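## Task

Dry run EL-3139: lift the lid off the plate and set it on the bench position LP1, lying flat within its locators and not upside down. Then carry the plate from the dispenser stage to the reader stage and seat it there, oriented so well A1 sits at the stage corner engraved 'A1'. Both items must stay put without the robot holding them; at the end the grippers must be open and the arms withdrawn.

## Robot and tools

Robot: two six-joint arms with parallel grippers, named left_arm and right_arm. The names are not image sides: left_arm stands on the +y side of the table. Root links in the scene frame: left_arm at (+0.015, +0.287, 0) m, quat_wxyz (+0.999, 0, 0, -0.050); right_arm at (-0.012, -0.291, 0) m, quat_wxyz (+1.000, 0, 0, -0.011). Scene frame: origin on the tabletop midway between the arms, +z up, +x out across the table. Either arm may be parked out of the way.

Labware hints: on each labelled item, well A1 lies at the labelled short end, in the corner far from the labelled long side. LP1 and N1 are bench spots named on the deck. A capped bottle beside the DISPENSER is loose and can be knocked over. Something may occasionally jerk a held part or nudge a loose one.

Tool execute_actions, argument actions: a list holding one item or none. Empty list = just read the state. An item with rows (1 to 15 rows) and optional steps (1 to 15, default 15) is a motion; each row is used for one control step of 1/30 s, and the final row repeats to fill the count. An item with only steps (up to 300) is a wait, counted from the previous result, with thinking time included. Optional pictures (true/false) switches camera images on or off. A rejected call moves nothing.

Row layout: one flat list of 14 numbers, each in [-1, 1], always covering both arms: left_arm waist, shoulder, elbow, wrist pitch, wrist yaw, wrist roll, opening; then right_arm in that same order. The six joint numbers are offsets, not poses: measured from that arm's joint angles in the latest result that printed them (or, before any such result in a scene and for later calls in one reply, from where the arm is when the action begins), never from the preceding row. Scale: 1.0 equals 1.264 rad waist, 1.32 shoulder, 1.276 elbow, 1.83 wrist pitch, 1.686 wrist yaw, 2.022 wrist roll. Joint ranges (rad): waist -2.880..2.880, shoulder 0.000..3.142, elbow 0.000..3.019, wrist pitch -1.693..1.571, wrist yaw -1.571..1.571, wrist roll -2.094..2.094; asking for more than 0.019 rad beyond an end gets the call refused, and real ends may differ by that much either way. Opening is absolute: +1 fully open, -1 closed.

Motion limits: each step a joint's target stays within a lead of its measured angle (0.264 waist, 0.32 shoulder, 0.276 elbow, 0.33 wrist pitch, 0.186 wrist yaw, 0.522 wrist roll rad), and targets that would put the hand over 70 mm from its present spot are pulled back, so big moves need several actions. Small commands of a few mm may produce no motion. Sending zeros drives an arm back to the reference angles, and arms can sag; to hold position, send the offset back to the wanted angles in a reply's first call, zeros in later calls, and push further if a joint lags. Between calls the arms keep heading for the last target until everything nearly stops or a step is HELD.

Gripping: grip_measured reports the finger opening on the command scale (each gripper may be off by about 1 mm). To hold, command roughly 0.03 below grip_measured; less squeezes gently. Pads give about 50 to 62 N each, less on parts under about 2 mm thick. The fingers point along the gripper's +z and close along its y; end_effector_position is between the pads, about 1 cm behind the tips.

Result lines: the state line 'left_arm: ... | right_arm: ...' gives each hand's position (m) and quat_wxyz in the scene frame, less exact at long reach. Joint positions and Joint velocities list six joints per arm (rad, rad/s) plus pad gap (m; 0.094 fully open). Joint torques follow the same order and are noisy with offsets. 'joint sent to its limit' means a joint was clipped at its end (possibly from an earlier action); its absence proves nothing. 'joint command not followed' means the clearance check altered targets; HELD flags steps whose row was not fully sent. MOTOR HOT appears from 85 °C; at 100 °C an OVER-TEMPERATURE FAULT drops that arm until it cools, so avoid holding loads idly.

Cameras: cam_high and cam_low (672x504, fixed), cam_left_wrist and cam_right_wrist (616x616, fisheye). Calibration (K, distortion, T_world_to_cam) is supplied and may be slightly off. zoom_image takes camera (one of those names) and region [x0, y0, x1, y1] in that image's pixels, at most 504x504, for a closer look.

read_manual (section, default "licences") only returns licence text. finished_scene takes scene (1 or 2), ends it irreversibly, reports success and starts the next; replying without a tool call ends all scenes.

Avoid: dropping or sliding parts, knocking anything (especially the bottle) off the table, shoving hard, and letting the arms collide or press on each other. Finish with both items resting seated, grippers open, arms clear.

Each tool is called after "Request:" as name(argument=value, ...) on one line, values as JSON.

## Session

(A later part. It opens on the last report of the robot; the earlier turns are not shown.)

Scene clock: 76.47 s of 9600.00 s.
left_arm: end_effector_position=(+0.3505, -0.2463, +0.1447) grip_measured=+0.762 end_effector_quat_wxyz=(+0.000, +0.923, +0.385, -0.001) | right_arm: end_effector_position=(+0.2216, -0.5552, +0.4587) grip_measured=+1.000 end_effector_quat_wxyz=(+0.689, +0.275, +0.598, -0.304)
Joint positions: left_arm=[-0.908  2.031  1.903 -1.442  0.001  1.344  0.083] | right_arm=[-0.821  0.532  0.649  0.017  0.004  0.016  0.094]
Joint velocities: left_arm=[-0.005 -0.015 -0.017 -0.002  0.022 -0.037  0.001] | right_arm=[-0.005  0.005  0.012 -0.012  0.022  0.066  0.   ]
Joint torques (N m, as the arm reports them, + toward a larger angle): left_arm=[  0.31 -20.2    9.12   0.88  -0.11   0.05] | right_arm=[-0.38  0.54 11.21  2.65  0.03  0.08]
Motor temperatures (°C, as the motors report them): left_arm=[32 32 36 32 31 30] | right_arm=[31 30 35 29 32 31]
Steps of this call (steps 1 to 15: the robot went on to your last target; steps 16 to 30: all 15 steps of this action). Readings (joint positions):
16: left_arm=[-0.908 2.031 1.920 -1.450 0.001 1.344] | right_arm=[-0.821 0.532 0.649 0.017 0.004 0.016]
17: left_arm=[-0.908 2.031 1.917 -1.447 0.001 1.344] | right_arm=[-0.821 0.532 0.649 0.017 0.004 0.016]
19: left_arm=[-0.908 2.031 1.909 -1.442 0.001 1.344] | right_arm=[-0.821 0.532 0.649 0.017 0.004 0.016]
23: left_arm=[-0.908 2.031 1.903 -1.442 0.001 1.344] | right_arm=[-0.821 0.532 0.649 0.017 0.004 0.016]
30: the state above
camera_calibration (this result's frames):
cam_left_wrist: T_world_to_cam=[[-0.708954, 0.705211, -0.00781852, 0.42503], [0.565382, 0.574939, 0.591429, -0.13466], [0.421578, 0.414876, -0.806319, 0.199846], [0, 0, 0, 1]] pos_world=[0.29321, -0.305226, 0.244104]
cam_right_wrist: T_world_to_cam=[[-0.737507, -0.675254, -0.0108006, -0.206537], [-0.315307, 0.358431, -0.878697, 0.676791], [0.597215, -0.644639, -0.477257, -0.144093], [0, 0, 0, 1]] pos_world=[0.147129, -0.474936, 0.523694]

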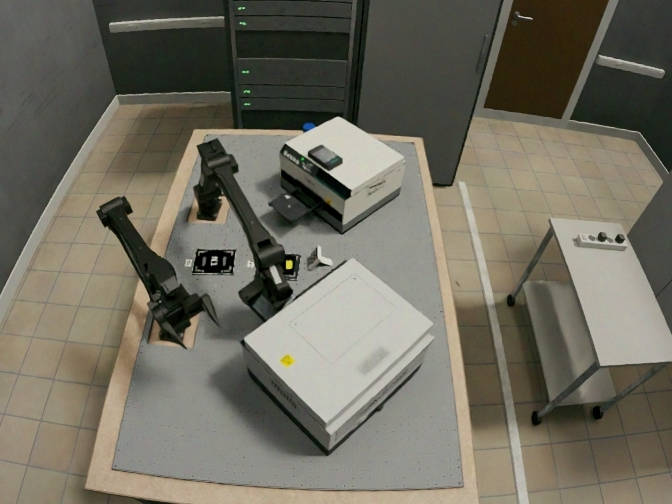

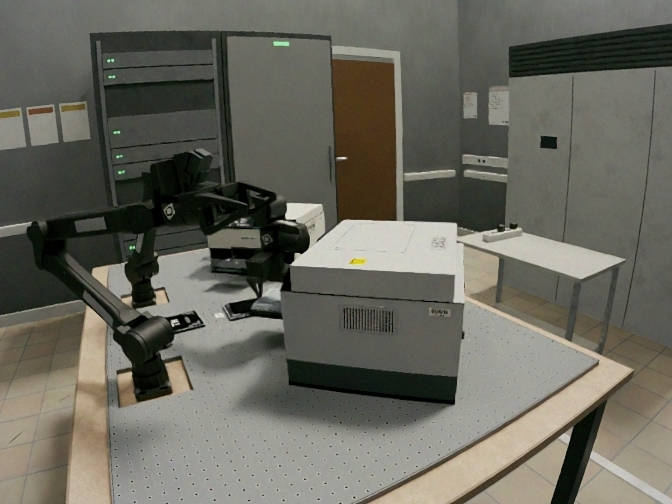

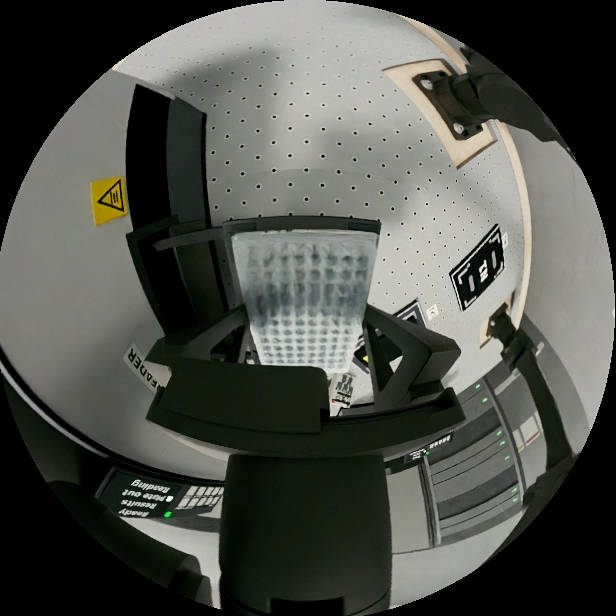

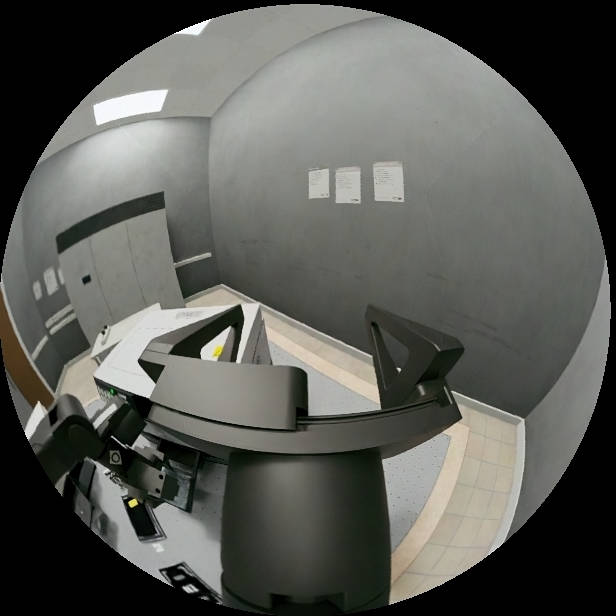

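Drifted right 2.5 mm; correct with wrist pitch, holding height.

Request:
execute_actions(actions=[{"rows":[[0,0,0.006,0.016,0,0,0.73,0,0,0,0,0,0,1]]}])

Request:
zoom_image(camera="cam_left_wrist", region=[190,170,420,390])

Scene clock: 77.47 s of 9600.00 s.
left_arm: end_effector_position=(+0.3522, -0.2491, +0.1448) grip_measured=+0.762 end_effector_quat_wxyz=(+0.007, +0.923, +0.385, +0.001) | right_arm: end_effector_position=(+0.2216, -0.5552, +0.4587) grip_measured=+1.000 end_effector_quat_wxyz=(+0.689, +0.275, +0.598, -0.304)
Joint positions: left_arm=[-0.908  2.031  1.903 -1.428  0.001  1.344  0.083] | right_arm=[-0.821  0.532  0.649  0.017  0.004  0.016  0.094]
Joint velocities: left_arm=[-0.005  0.005 -0.022 -0.007  0.081 -0.037  0.   ] | right_arm=[-0.024 -0.005  0.002 -0.012  0.037 -0.066  0.   ]
Joint torques (N m, as the arm reports them, + toward a larger angle): left_arm=[  1.97 -19.1   10.11   0.69  -0.04   0.08] | right_arm=[-0.4   0.55 11.22  2.65  0.03  0.08]
Motor temperatures (°C, as the motors report them): left_arm=[32 32 36 32 31 30] | right_arm=[31 30 35 29 32 31]
Steps of this call (steps 1 to 15: the robot went on to your last target; steps 16 to 30: all 15 steps of this action). Readings (joint positions):
16: left_arm=[-0.908 2.031 1.903 -1.440 0.001 1.344] | right_arm=[-0.821 0.532 0.649 0.017 0.004 0.016]
17: left_arm=[-0.908 2.031 1.903 -1.436 0.001 1.344] | right_arm=[-0.821 0.532 0.649 0.017 0.004 0.016]
19: left_arm=[-0.908 2.031 1.903 -1.430 0.001 1.344] | right_arm=[-0.821 0.532 0.649 0.017 0.004 0.016]
23: left_arm=[-0.908 2.031 1.903 -1.428 0.001 1.344] | right_arm=[-0.821 0.532 0.649 0.017 0.004 0.016]
30: the state above
camera_calibration (this result's frames):
cam_left_wrist: T_world_to_cam=[[-0.708852, 0.70505, -0.0208321, 0.430038], [0.561176, 0.581603, 0.588914, -0.130561], [0.42733, 0.405763, -0.807927, 0.196213], [0, 0, 0, 1]] pos_world=[0.294254, -0.306879, 0.244373]
cam_right_wrist: T_world_to_cam=[[-0.737507, -0.675254, -0.0108006, -0.206537], [-0.315307, 0.358431, -0.878697, 0.676791], [0.597215, -0.644639, -0.477257, -0.144093], [0, 0, 0, 1]] pos_world=[0.147129, -0.474936, 0.523694]

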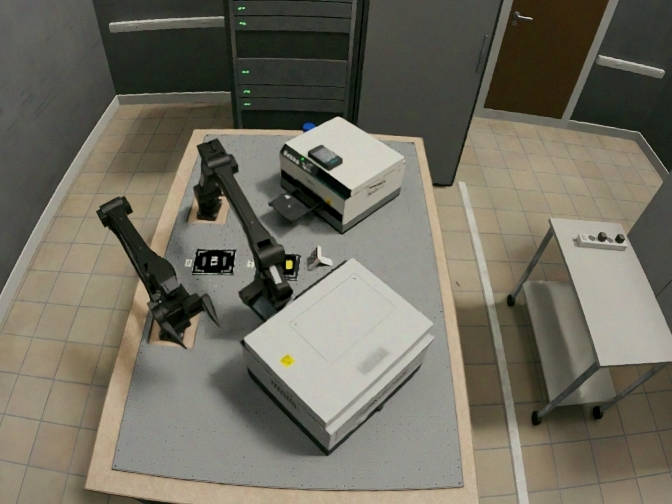

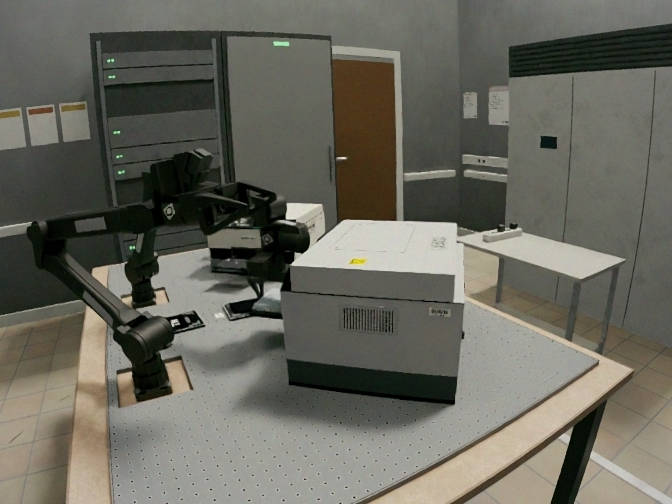

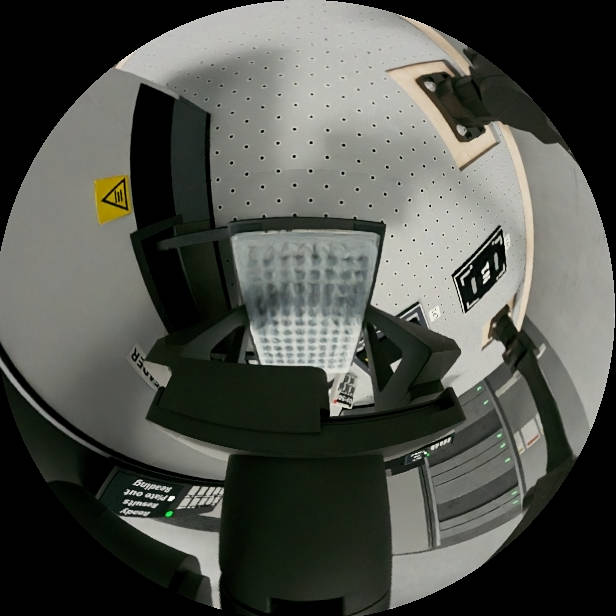

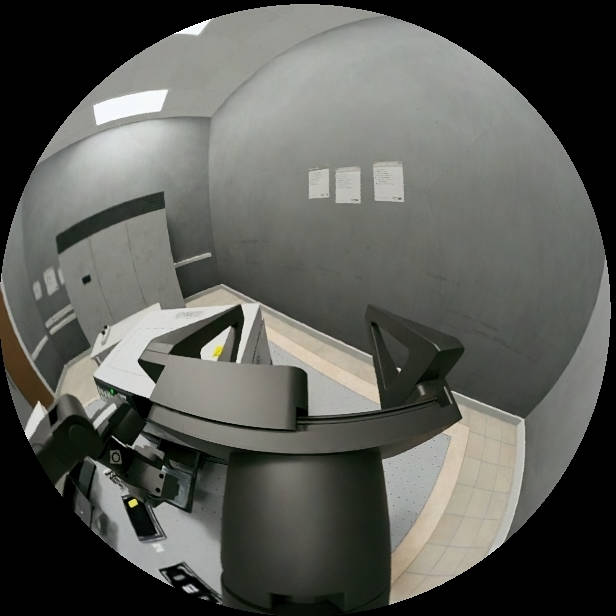

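Region (190, 170, 420, 390) of cam_left_wrist's 616x616 image, scaled by 2.191, with more detail than that image has; it fills the top 482 rows of this view, and the rest is white.

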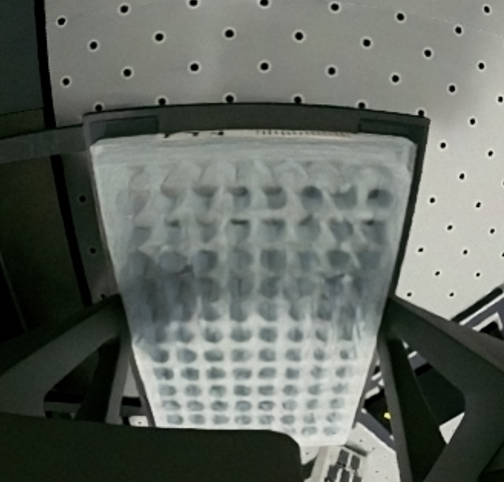

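Request:
execute_actions(actions=[{"rows":[[0,0.017,-0.006,0,0,0,0.73,0,0,0,0,0,0,1]]}])

Request:
zoom_image(camera="cam_left_wrist", region=[190,170,420,390])

Scene clock: 78.53 s of 9600.00 s.
left_arm: end_effector_position=(+0.3522, -0.2491, +0.1448) grip_measured=+0.762 end_effector_quat_wxyz=(+0.007, +0.923, +0.385, +0.001) | right_arm: end_effector_position=(+0.2216, -0.5552, +0.4587) grip_measured=+1.000 end_effector_quat_wxyz=(+0.689, +0.275, +0.598, -0.304)
Joint positions: left_arm=[-0.908  2.031  1.903 -1.428  0.001  1.344  0.083] | right_arm=[-0.821  0.532  0.649  0.017  0.004  0.016  0.094]
Joint velocities: left_arm=[ 0.005  0.005  0.007 -0.027 -0.037 -0.022 -0.   ] | right_arm=[-0.015 -0.005  0.007 -0.002  0.051 -0.007  0.   ]
Joint torques (N m, as the arm reports them, + toward a larger angle): left_arm=[  0.79 -17.63   8.93   0.13  -0.07   0.  ] | right_arm=[-0.41  0.55 11.22  2.64  0.03  0.08]
Motor temperatures (°C, as the motors report them): left_arm=[32 32 36 32 31 30] | right_arm=[31 30 35 29 32 31]
Steps of this call (steps 1 to 15: the robot went on to your last target; steps 16 to 17: nothing new was sent; steps 18 to 32: all 15 steps of this action). Readings (joint positions):
18: left_arm=[-0.908 2.031 1.903 -1.428 0.001 1.344] | right_arm=[-0.821 0.532 0.649 0.017 0.004 0.016]
19: left_arm=[-0.908 2.031 1.903 -1.428 0.001 1.344] | right_arm=[-0.821 0.532 0.649 0.017 0.004 0.016]
21: left_arm=[-0.908 2.031 1.903 -1.428 0.001 1.344] | right_arm=[-0.821 0.532 0.649 0.017 0.004 0.016]
25: left_arm=[-0.908 2.031 1.903 -1.428 0.001 1.344] | right_arm=[-0.821 0.532 0.649 0.017 0.004 0.016]
32: the state above
camera_calibration (this result's frames):
cam_left_wrist: T_world_to_cam=[[-0.708852, 0.70505, -0.0208321, 0.430038], [0.561176, 0.581603, 0.588914, -0.130561], [0.42733, 0.405763, -0.807927, 0.196213], [0, 0, 0, 1]] pos_world=[0.294254, -0.306879, 0.244373]
cam_right_wrist: T_world_to_cam=[[-0.737507, -0.675254, -0.0108006, -0.206537], [-0.315307, 0.358431, -0.878697, 0.676791], [0.597215, -0.644639, -0.477257, -0.144093], [0, 0, 0, 1]] pos_world=[0.147129, -0.474936, 0.523694]

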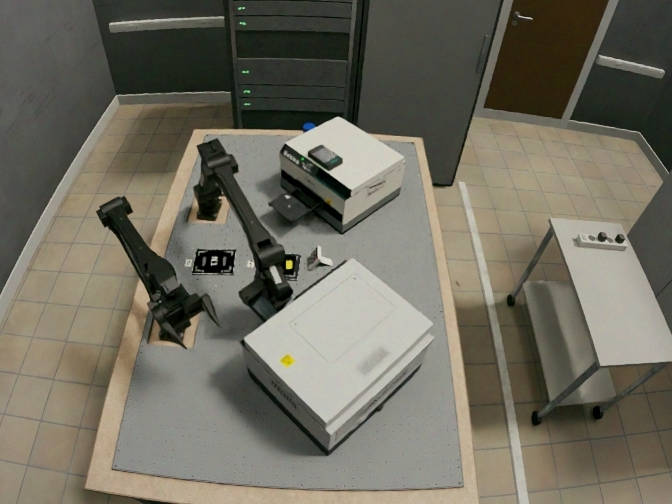

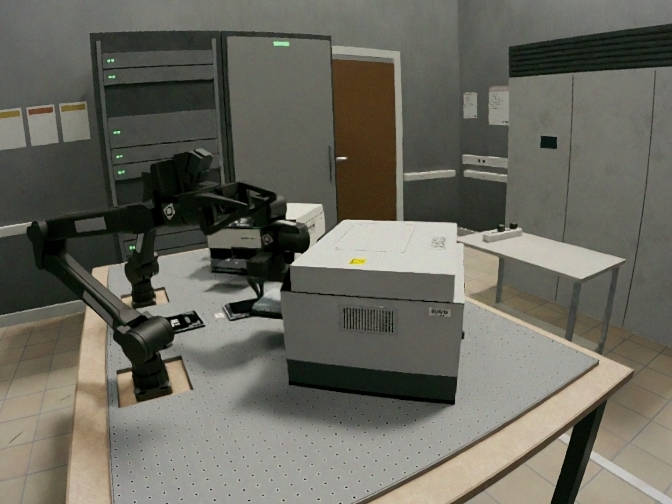

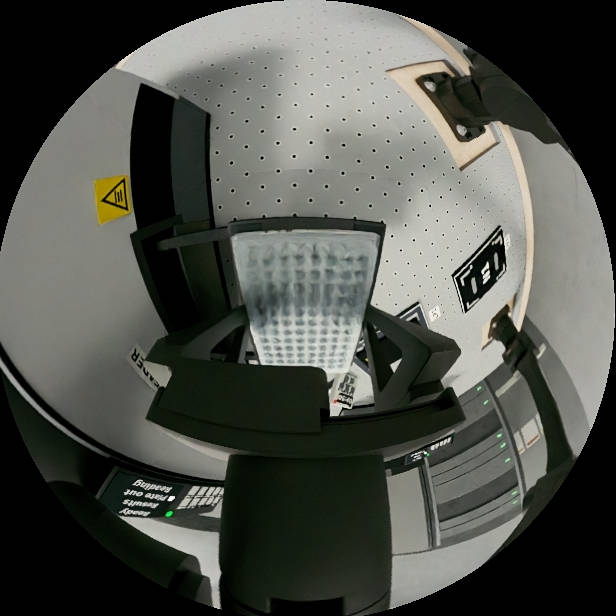

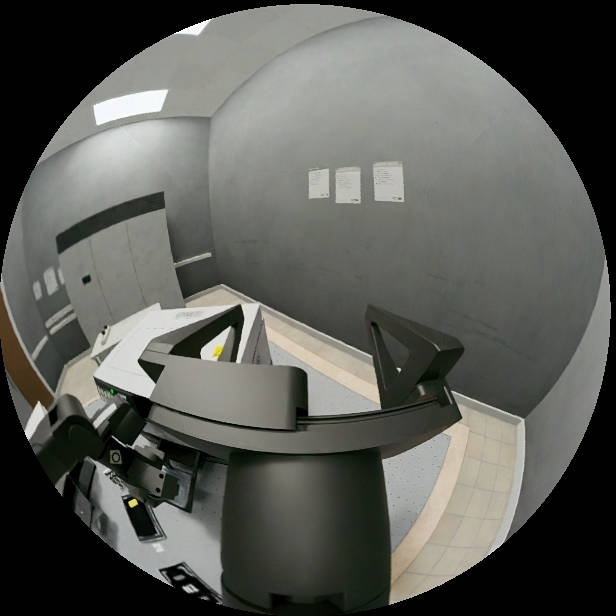

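Region (190, 170, 420, 390) of cam_left_wrist's 616x616 image, scaled by 2.191, with more detail than that image has; it fills the top 482 rows of this view, and the rest is white.

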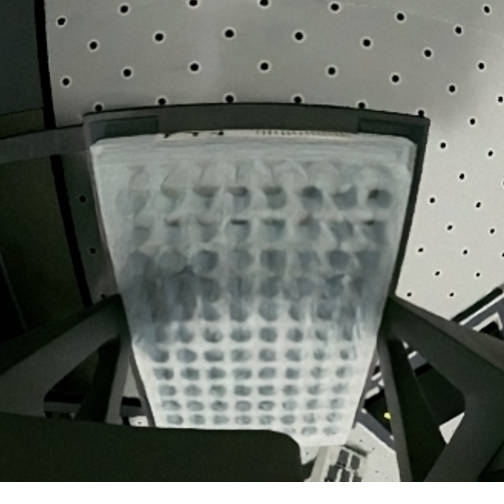

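Request:
execute_actions(actions=[{"rows":[[0,0.008,-0.005,-0.014,0,0,0.73,0,0,0,0,0,0,1]]}])

Request:
zoom_image(camera="cam_left_wrist", region=[190,170,420,390])

Scene clock: 79.67 s of 9600.00 s.
left_arm: end_effector_position=(+0.3508, -0.2469, +0.1447) grip_measured=+0.762 end_effector_quat_wxyz=(+0.002, +0.923, +0.385, -0.000) | right_arm: end_effector_position=(+0.2216, -0.5552, +0.4587) grip_measured=+1.000 end_effector_quat_wxyz=(+0.689, +0.275, +0.598, -0.304)
Joint positions: left_arm=[-0.908  2.031  1.903 -1.439  0.001  1.344  0.083] | right_arm=[-0.821  0.532  0.649  0.017  0.004  0.016  0.094]
Joint velocities: left_arm=[-0.005 -0.005 -0.012  0.002  0.022  0.022  0.   ] | right_arm=[ 0.015 -0.015  0.007  0.007  0.022 -0.007  0.   ]
Joint torques (N m, as the arm reports them, + toward a larger angle): left_arm=[  1.34 -18.66   9.08  -0.29  -0.11  -0.01] | right_arm=[-0.38  0.53 11.22  2.66  0.03  0.08]
Motor temperatures (°C, as the motors report them): left_arm=[32 32 36 32 31 30] | right_arm=[31 30 35 29 32 31]
Steps of this call (steps 1 to 15: the robot went on to your last target; steps 16 to 19: nothing new was sent; steps 20 to 34: all 15 steps of this action). Readings (joint positions):
20: left_arm=[-0.908 2.031 1.903 -1.430 0.001 1.344] | right_arm=[-0.821 0.532 0.649 0.017 0.004 0.016]
21: left_arm=[-0.908 2.031 1.903 -1.433 0.001 1.344] | right_arm=[-0.821 0.532 0.649 0.017 0.004 0.016]
23: left_arm=[-0.908 2.031 1.903 -1.438 0.001 1.344] | right_arm=[-0.821 0.532 0.649 0.017 0.004 0.016]
27: left_arm=[-0.908 2.031 1.903 -1.439 0.001 1.344] | right_arm=[-0.821 0.532 0.649 0.017 0.004 0.016]
34: the state above
camera_calibration (this result's frames):
cam_left_wrist: T_world_to_cam=[[-0.708941, 0.705191, -0.0104214, 0.426037], [0.564539, 0.576274, 0.590935, -0.133842], [0.422727, 0.413054, -0.806652, 0.199125], [0, 0, 0, 1]] pos_world=[0.293419, -0.305557, 0.244156]
cam_right_wrist: T_world_to_cam=[[-0.737507, -0.675254, -0.0108006, -0.206537], [-0.315307, 0.358431, -0.878697, 0.676791], [0.597215, -0.644639, -0.477257, -0.144093], [0, 0, 0, 1]] pos_world=[0.147129, -0.474936, 0.523694]

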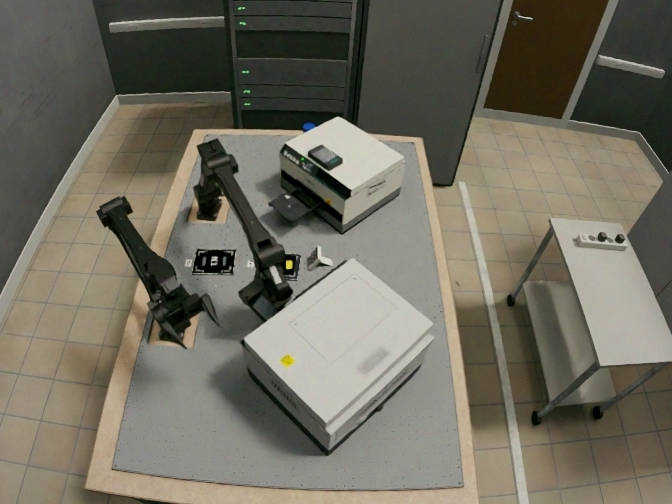

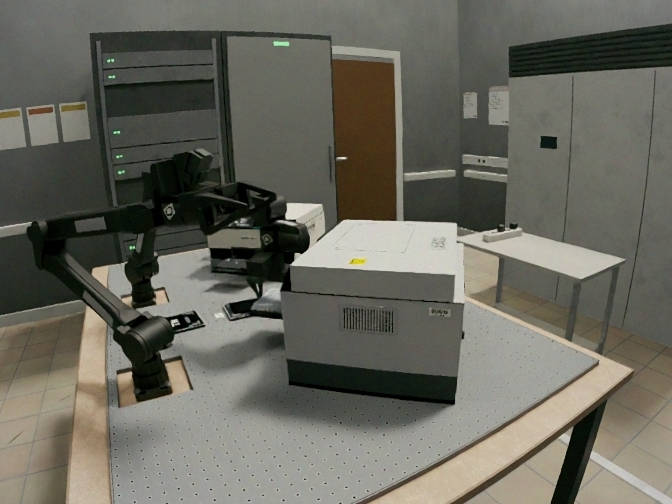

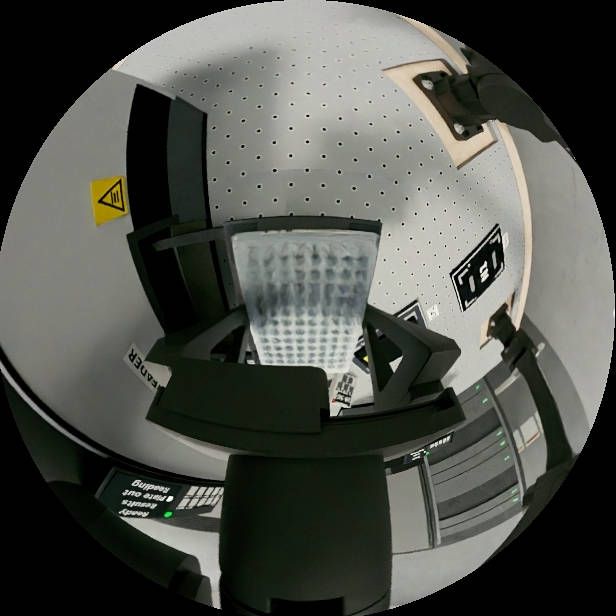

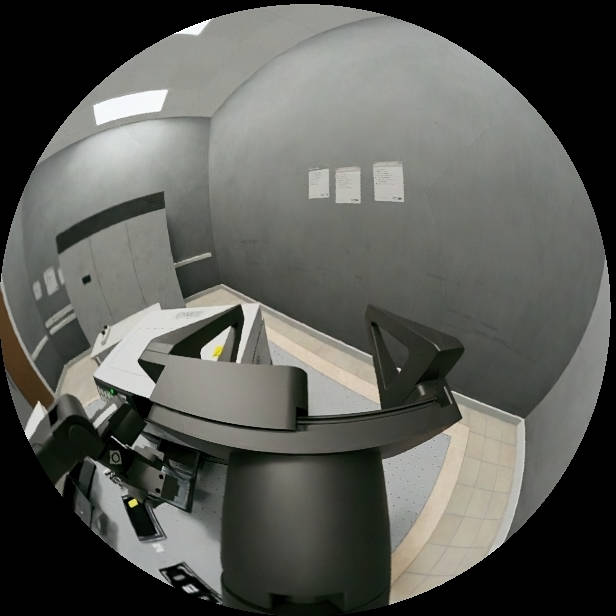

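Region (190, 170, 420, 390) of cam_left_wrist's 616x616 image, scaled by 2.191, with more detail than that image has; it fills the top 482 rows of this view, and the rest is white.

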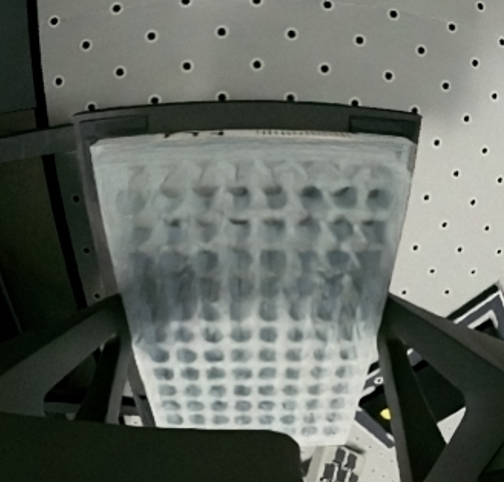

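Request:
execute_actions(actions=[{"rows":[[0,0,0,0.0115,0,0,0.73,0,0,0,0,0,0,1],[0,0,0,0.0115,0,0,0.73,0,0,0,0,0,0,1],[0,0,0,0.0115,0,0,0.73,0,0,0,0,0,0,1],[0,0,0,0.0115,0,0,0.73,0,0,0,0,0,0,1],[0,0,0,0.0115,0,0,0.73,0,0,0,0,0,0,1],[0,0,0,0.0115,0,0,0.73,0,0,0,0,0,0,1],[0,0.024,0,0.0115,0,0,0.73,0,0,0,0,0,0,1]]}])

Request:
zoom_image(camera="cam_left_wrist", region=[190,170,420,390])

Scene clock: 84.40 s of 9600.00 s.
left_arm: end_effector_position=(+0.3516, -0.2480, +0.1420) grip_measured=+0.762 end_effector_quat_wxyz=(+0.002, +0.923, +0.385, -0.000) | right_arm: end_effector_position=(+0.2216, -0.5552, +0.4587) grip_measured=+1.000 end_effector_quat_wxyz=(+0.689, +0.275, +0.598, -0.304)
Joint positions: left_arm=[-0.908  2.036  1.903 -1.434  0.001  1.344  0.083] | right_arm=[-0.821  0.532  0.649  0.017  0.004  0.016  0.094]
Joint velocities: left_arm=[-0.024 -0.015 -0.012  0.007  0.007 -0.051 -0.   ] | right_arm=[ 0.005 -0.015 -0.002 -0.002 -0.022 -0.037  0.   ]
Joint torques (N m, as the arm reports them, + toward a larger angle): left_arm=[  1.33 -17.07   9.35   0.67  -0.04  -0.04] | right_arm=[-0.37  0.54 11.21  2.66  0.03  0.08]
Motor temperatures (°C, as the motors report them): left_arm=[32 32 35 32 31 30] | right_arm=[31 30 35 29 32 31]
Steps of this call (steps 1 to 15: the robot went on to your last target; steps 16 to 90: nothing new was sent; then 1.23 s passed at rest; steps 91 to 105: all 15 steps of this action). Readings (joint positions):
91: left_arm=[-0.908 2.031 1.903 -1.439 0.001 1.344] | right_arm=[-0.821 0.532 0.649 0.017 0.004 0.016]
92: left_arm=[-0.908 2.031 1.903 -1.437 0.001 1.344] | right_arm=[-0.821 0.532 0.649 0.017 0.004 0.016]
94: left_arm=[-0.908 2.031 1.903 -1.435 0.001 1.344] | right_arm=[-0.821 0.532 0.649 0.017 0.004 0.016]
98: left_arm=[-0.908 2.032 1.903 -1.434 0.001 1.344] | right_arm=[-0.821 0.532 0.649 0.017 0.004 0.016]
105: the state above
camera_calibration (this result's frames):
cam_left_wrist: T_world_to_cam=[[-0.708934, 0.705185, -0.0112502, 0.427474], [0.564107, 0.576536, 0.591092, -0.131798], [0.423315, 0.412699, -0.806526, 0.196696], [0, 0, 0, 1]] pos_world=[0.294134, -0.306638, 0.241354]
cam_right_wrist: T_world_to_cam=[[-0.737507, -0.675254, -0.0108006, -0.206537], [-0.315307, 0.358431, -0.878697, 0.676791], [0.597215, -0.644639, -0.477257, -0.144093], [0, 0, 0, 1]] pos_world=[0.147129, -0.474936, 0.523694]

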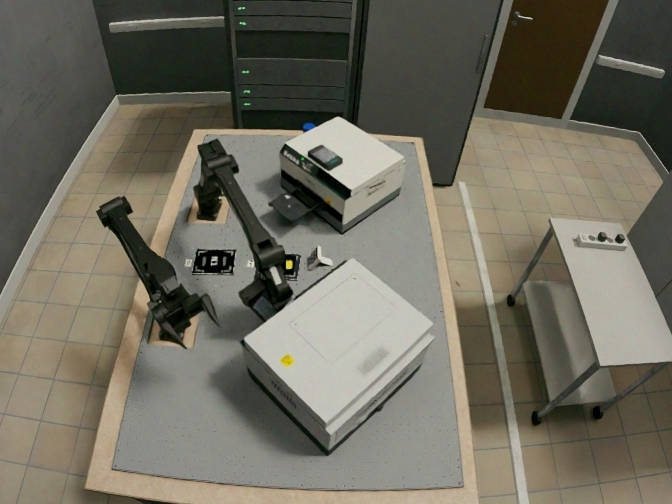

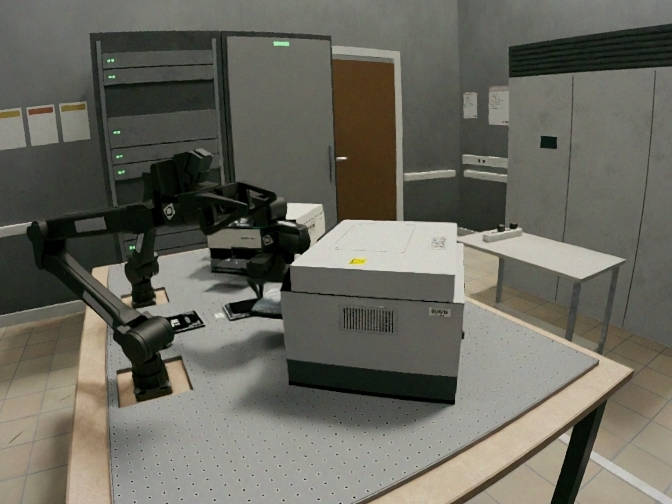

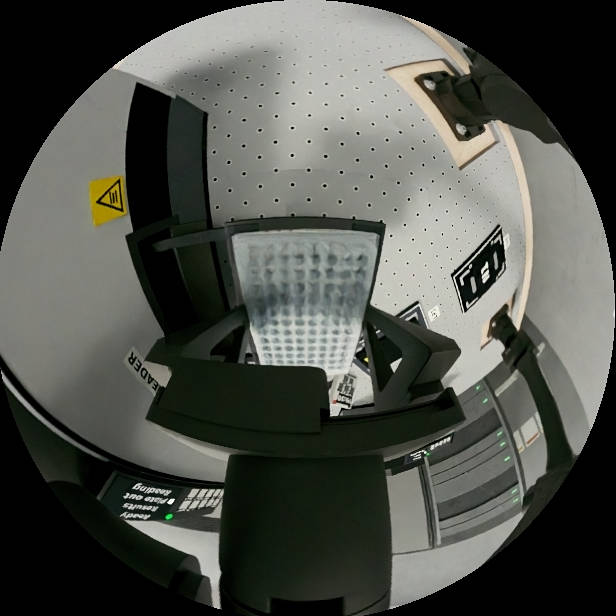

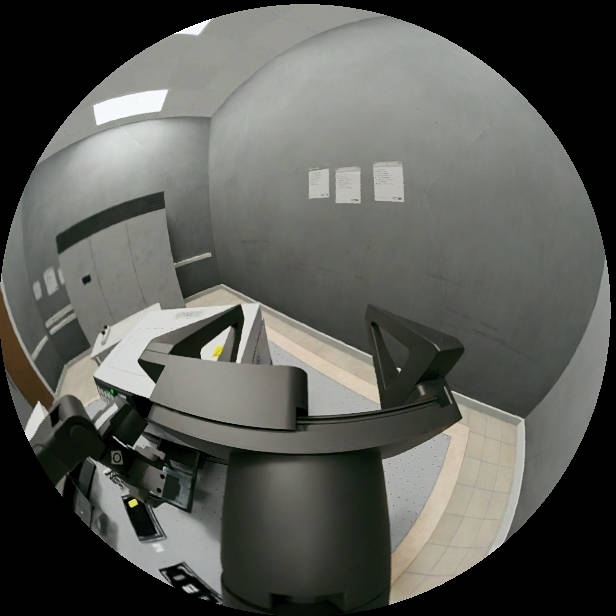

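Region (190, 170, 420, 390) of cam_left_wrist's 616x616 image, scaled by 2.191, with more detail than that image has; it fills the top 482 rows of this view, and the rest is white.

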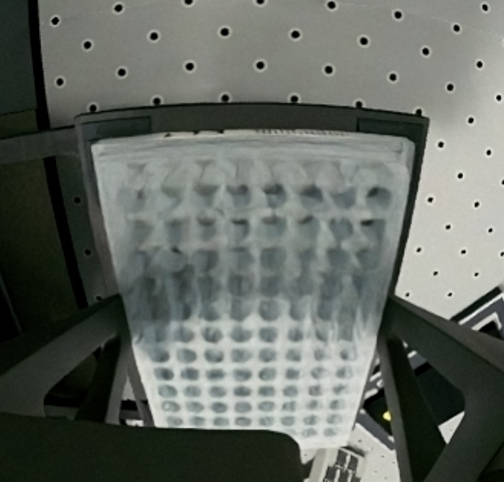

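Matches the seated view. One more gentle push to confirm, then release and lift.

Request:
execute_actions(actions=[{"rows":[[0,0.023,0,0,0,0,0.73,0,0,0,0,0,0,1]],"steps":10}], pictures=false)

Request:
execute_actions(actions=[{"rows":[[0,0,0,0,0,0,0.8,0,0,0,0,0,0,1],[0,0,0,0,0,0,0.9,0,0,0,0,0,0,1],[0,0,0,0,0,0,1,0,0,0,0,0,0,1],[0,0,0,0,0,0,1,0,0,0,0,0,0,1],[0,0,0,0,0,0,1,0,0,0,0,0,0,1],[0,-0.01,0,0,0,0,1,0,0,0,0,0,0,1],[0,-0.02,0,0,0,0,1,0,0,0,0,0,0,1],[0,-0.03,0,0,0,0,1,0,0,0,0,0,0,1],[0,-0.04,0,-0.01,0,0,1,0,0,0,0,0,0,1],[0,-0.05,0,-0.015,0,0,1,0,0,0,0,0,0,1],[0,-0.065,0,-0.025,0,0,1,0,0,0,0,0,0,1],[0,-0.08,0,-0.04,0,0,1,0,0,0,0,0,0,1],[0,-0.095,0,-0.055,0,0,1,0,0,0,0,0,0,1],[0,-0.11,0,-0.07,0,0,1,0,0,0,0,0,0,1],[0,-0.12,0,-0.085,0,0,1,0,0,0,0,0,0,1]]}], pictures=false)

Request:
execute_actions(actions=[{"steps":15}])

Request:
zoom_image(camera="cam_left_wrist", region=[190,170,420,390])

Scene clock: 86.33 s of 9600.00 s.
left_arm: end_effector_position=(+0.3516, -0.2480, +0.1420) grip_measured=+0.762 end_effector_quat_wxyz=(+0.002, +0.923, +0.385, -0.000) | right_arm: end_effector_position=(+0.2216, -0.5552, +0.4587) grip_measured=+1.000 end_effector_quat_wxyz=(+0.689, +0.275, +0.598, -0.304)
Joint positions: left_arm=[-0.908  2.036  1.903 -1.434  0.001  1.344  0.083] | right_arm=[-0.821  0.532  0.649  0.017  0.004  0.016  0.094]
Joint velocities: left_arm=[-0.005  0.005 -0.007  0.012 -0.007  0.007  0.   ] | right_arm=[ 0.015  0.005 -0.007  0.007  0.022  0.037  0.   ]
Joint torques (N m, as the arm reports them, + toward a larger angle): left_arm=[  1.01 -17.78   9.55  -0.01  -0.03   0.06] | right_arm=[-0.39  0.52 11.22  2.65  0.03  0.08]
Motor temperatures (°C, as the motors report them): left_arm=[32 32 35 32 31 30] | right_arm=[31 30 35 29 32 31]
Steps of this call (steps 1 to 15: the robot went on to your last target; steps 16 to 48: nothing new was sent; steps 49 to 58: all 10 steps of this action). Readings (joint positions):
49: left_arm=[-0.908 2.036 1.903 -1.434 0.001 1.344] | right_arm=[-0.821 0.532 0.649 0.017 0.004 0.016]
50: left_arm=[-0.908 2.036 1.903 -1.434 0.001 1.344] | right_arm=[-0.821 0.532 0.649 0.017 0.004 0.016]
52: left_arm=[-0.908 2.036 1.903 -1.434 0.001 1.344] | right_arm=[-0.821 0.532 0.649 0.017 0.004 0.016]
56: left_arm=[-0.908 2.036 1.903 -1.434 0.001 1.344] | right_arm=[-0.821 0.532 0.649 0.017 0.004 0.016]
58: the state above

Scene clock: 86.83 s of 9600.00 s.
left_arm: end_effector_position=(+0.3451, -0.2379, +0.1711) grip_measured=+1.000 end_effector_quat_wxyz=(+0.005, +0.923, +0.384, -0.000) | right_arm: end_effector_position=(+0.2216, -0.5552, +0.4587) grip_measured=+1.000 end_effector_quat_wxyz=(+0.689, +0.275, +0.598, -0.304)
Joint positions: left_arm=[-0.908  1.987  1.902 -1.476  0.002  1.345  0.094] | right_arm=[-0.821  0.532  0.649  0.017  0.004  0.016  0.094]
Joint velocities: left_arm=[ 0.005 -0.503  0.007 -0.418  0.022 -0.037  0.   ] | right_arm=[-0.005  0.005 -0.017 -0.002  0.051 -0.037  0.   ]
Joint torques (N m, as the arm reports them, + toward a larger angle): left_arm=[  2.02 -23.37   9.58  -2.42  -0.1    0.  ] | right_arm=[-0.4   0.54 11.21  2.65  0.03  0.08]
Motor temperatures (°C, as the motors report them): left_arm=[32 32 35 32 31 30] | right_arm=[31 30 35 29 32 31]
Steps of this call (steps 1 to 15: all 15 steps of this action). Readings (joint positions):
1: left_arm=[-0.908 2.036 1.903 -1.434 0.001 1.344] | right_arm=[-0.821 0.532 0.649 0.017 0.004 0.016]
2: left_arm=[-0.908 2.036 1.903 -1.434 0.001 1.344] | right_arm=[-0.821 0.532 0.649 0.017 0.004 0.016]
4: left_arm=[-0.908 2.036 1.903 -1.434 0.001 1.344] | right_arm=[-0.821 0.532 0.649 0.017 0.004 0.016]
8: left_arm=[-0.908 2.035 1.903 -1.434 0.001 1.344] | right_arm=[-0.821 0.532 0.649 0.017 0.004 0.016]
15: the state above

Scene clock: 87.33 s of 9600.00 s.
left_arm: end_effector_position=(+0.3268, -0.2093, +0.2428) grip_measured=+1.000 end_effector_quat_wxyz=(+0.017, +0.923, +0.384, +0.002) | right_arm: end_effector_position=(+0.2216, -0.5552, +0.4587) grip_measured=+1.000 end_effector_quat_wxyz=(+0.689, +0.275, +0.598, -0.304)
Joint positions: left_arm=[-0.908  1.863  1.902 -1.575  0.003  1.345  0.094] | right_arm=[-0.821  0.532  0.649  0.017  0.004  0.016  0.094]
Joint velocities: left_arm=[ 0.005  0.005  0.007 -0.007 -0.022  0.007  0.   ] | right_arm=[ 0.005 -0.005  0.002  0.002  0.007 -0.007  0.   ]
Joint torques (N m, as the arm reports them, + toward a larger angle): left_arm=[  1.74 -17.14   9.68  -0.13  -0.13   0.05] | right_arm=[-0.39  0.55 11.21  2.65  0.03  0.08]
Motor temperatures (°C, as the motors report them): left_arm=[32 32 35 32 31 30] | right_arm=[31 30 35 29 32 31]
Steps of this call (steps 1 to 15: the robot went on to your last target). Readings (joint positions):
1: left_arm=[-0.908 1.969 1.902 -1.492 0.004 1.345] | right_arm=[-0.821 0.532 0.649 0.017 0.004 0.016]
2: left_arm=[-0.908 1.949 1.902 -1.514 0.004 1.345] | right_arm=[-0.821 0.532 0.649 0.017 0.004 0.016]
4: left_arm=[-0.908 1.910 1.902 -1.554 0.003 1.345] | right_arm=[-0.821 0.532 0.649 0.017 0.004 0.016]
8: left_arm=[-0.908 1.863 1.902 -1.574 0.003 1.345] | right_arm=[-0.821 0.532 0.649 0.017 0.004 0.016]
15: the state above
camera_calibration (this result's frames):
cam_left_wrist: T_world_to_cam=[[-0.70799, 0.705057, -0.0405697, 0.390547], [0.555945, 0.591842, 0.583651, -0.192031], [0.435518, 0.390664, -0.810991, 0.265045], [0, 0, 0, 1]] pos_world=[0.26783, -0.26525, 0.342873]
cam_right_wrist: T_world_to_cam=[[-0.737507, -0.675254, -0.0108006, -0.206537], [-0.315307, 0.358431, -0.878697, 0.676791], [0.597215, -0.644639, -0.477257, -0.144093], [0, 0, 0, 1]] pos_world=[0.147129, -0.474936, 0.523694]

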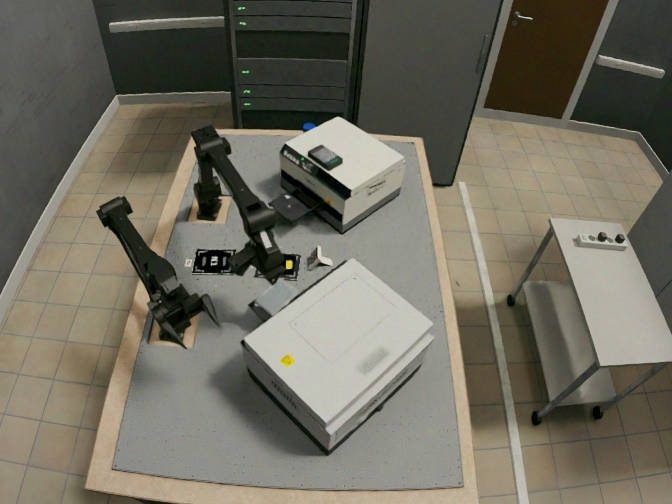

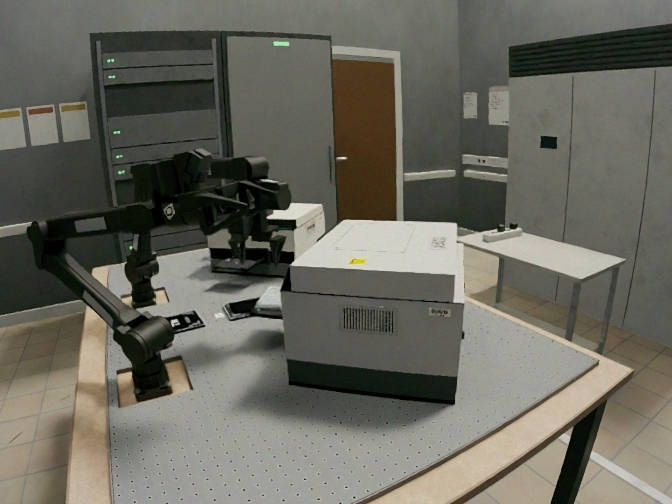

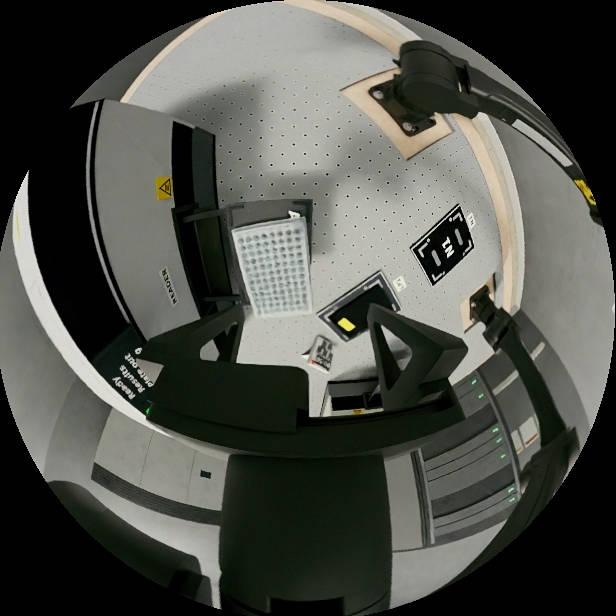

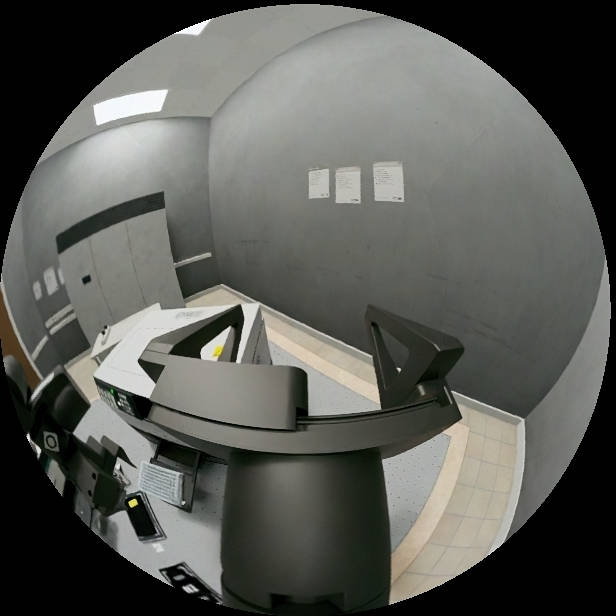

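Region (190, 170, 420, 390) of cam_left_wrist's 616x616 image, scaled by 2.191, with more detail than that image has; it fills the top 482 rows of this view, and the rest is white.

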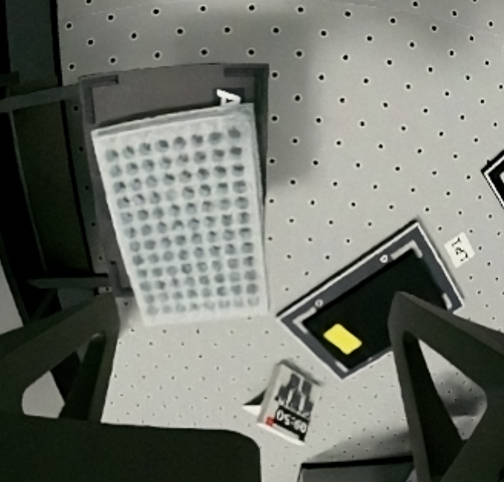

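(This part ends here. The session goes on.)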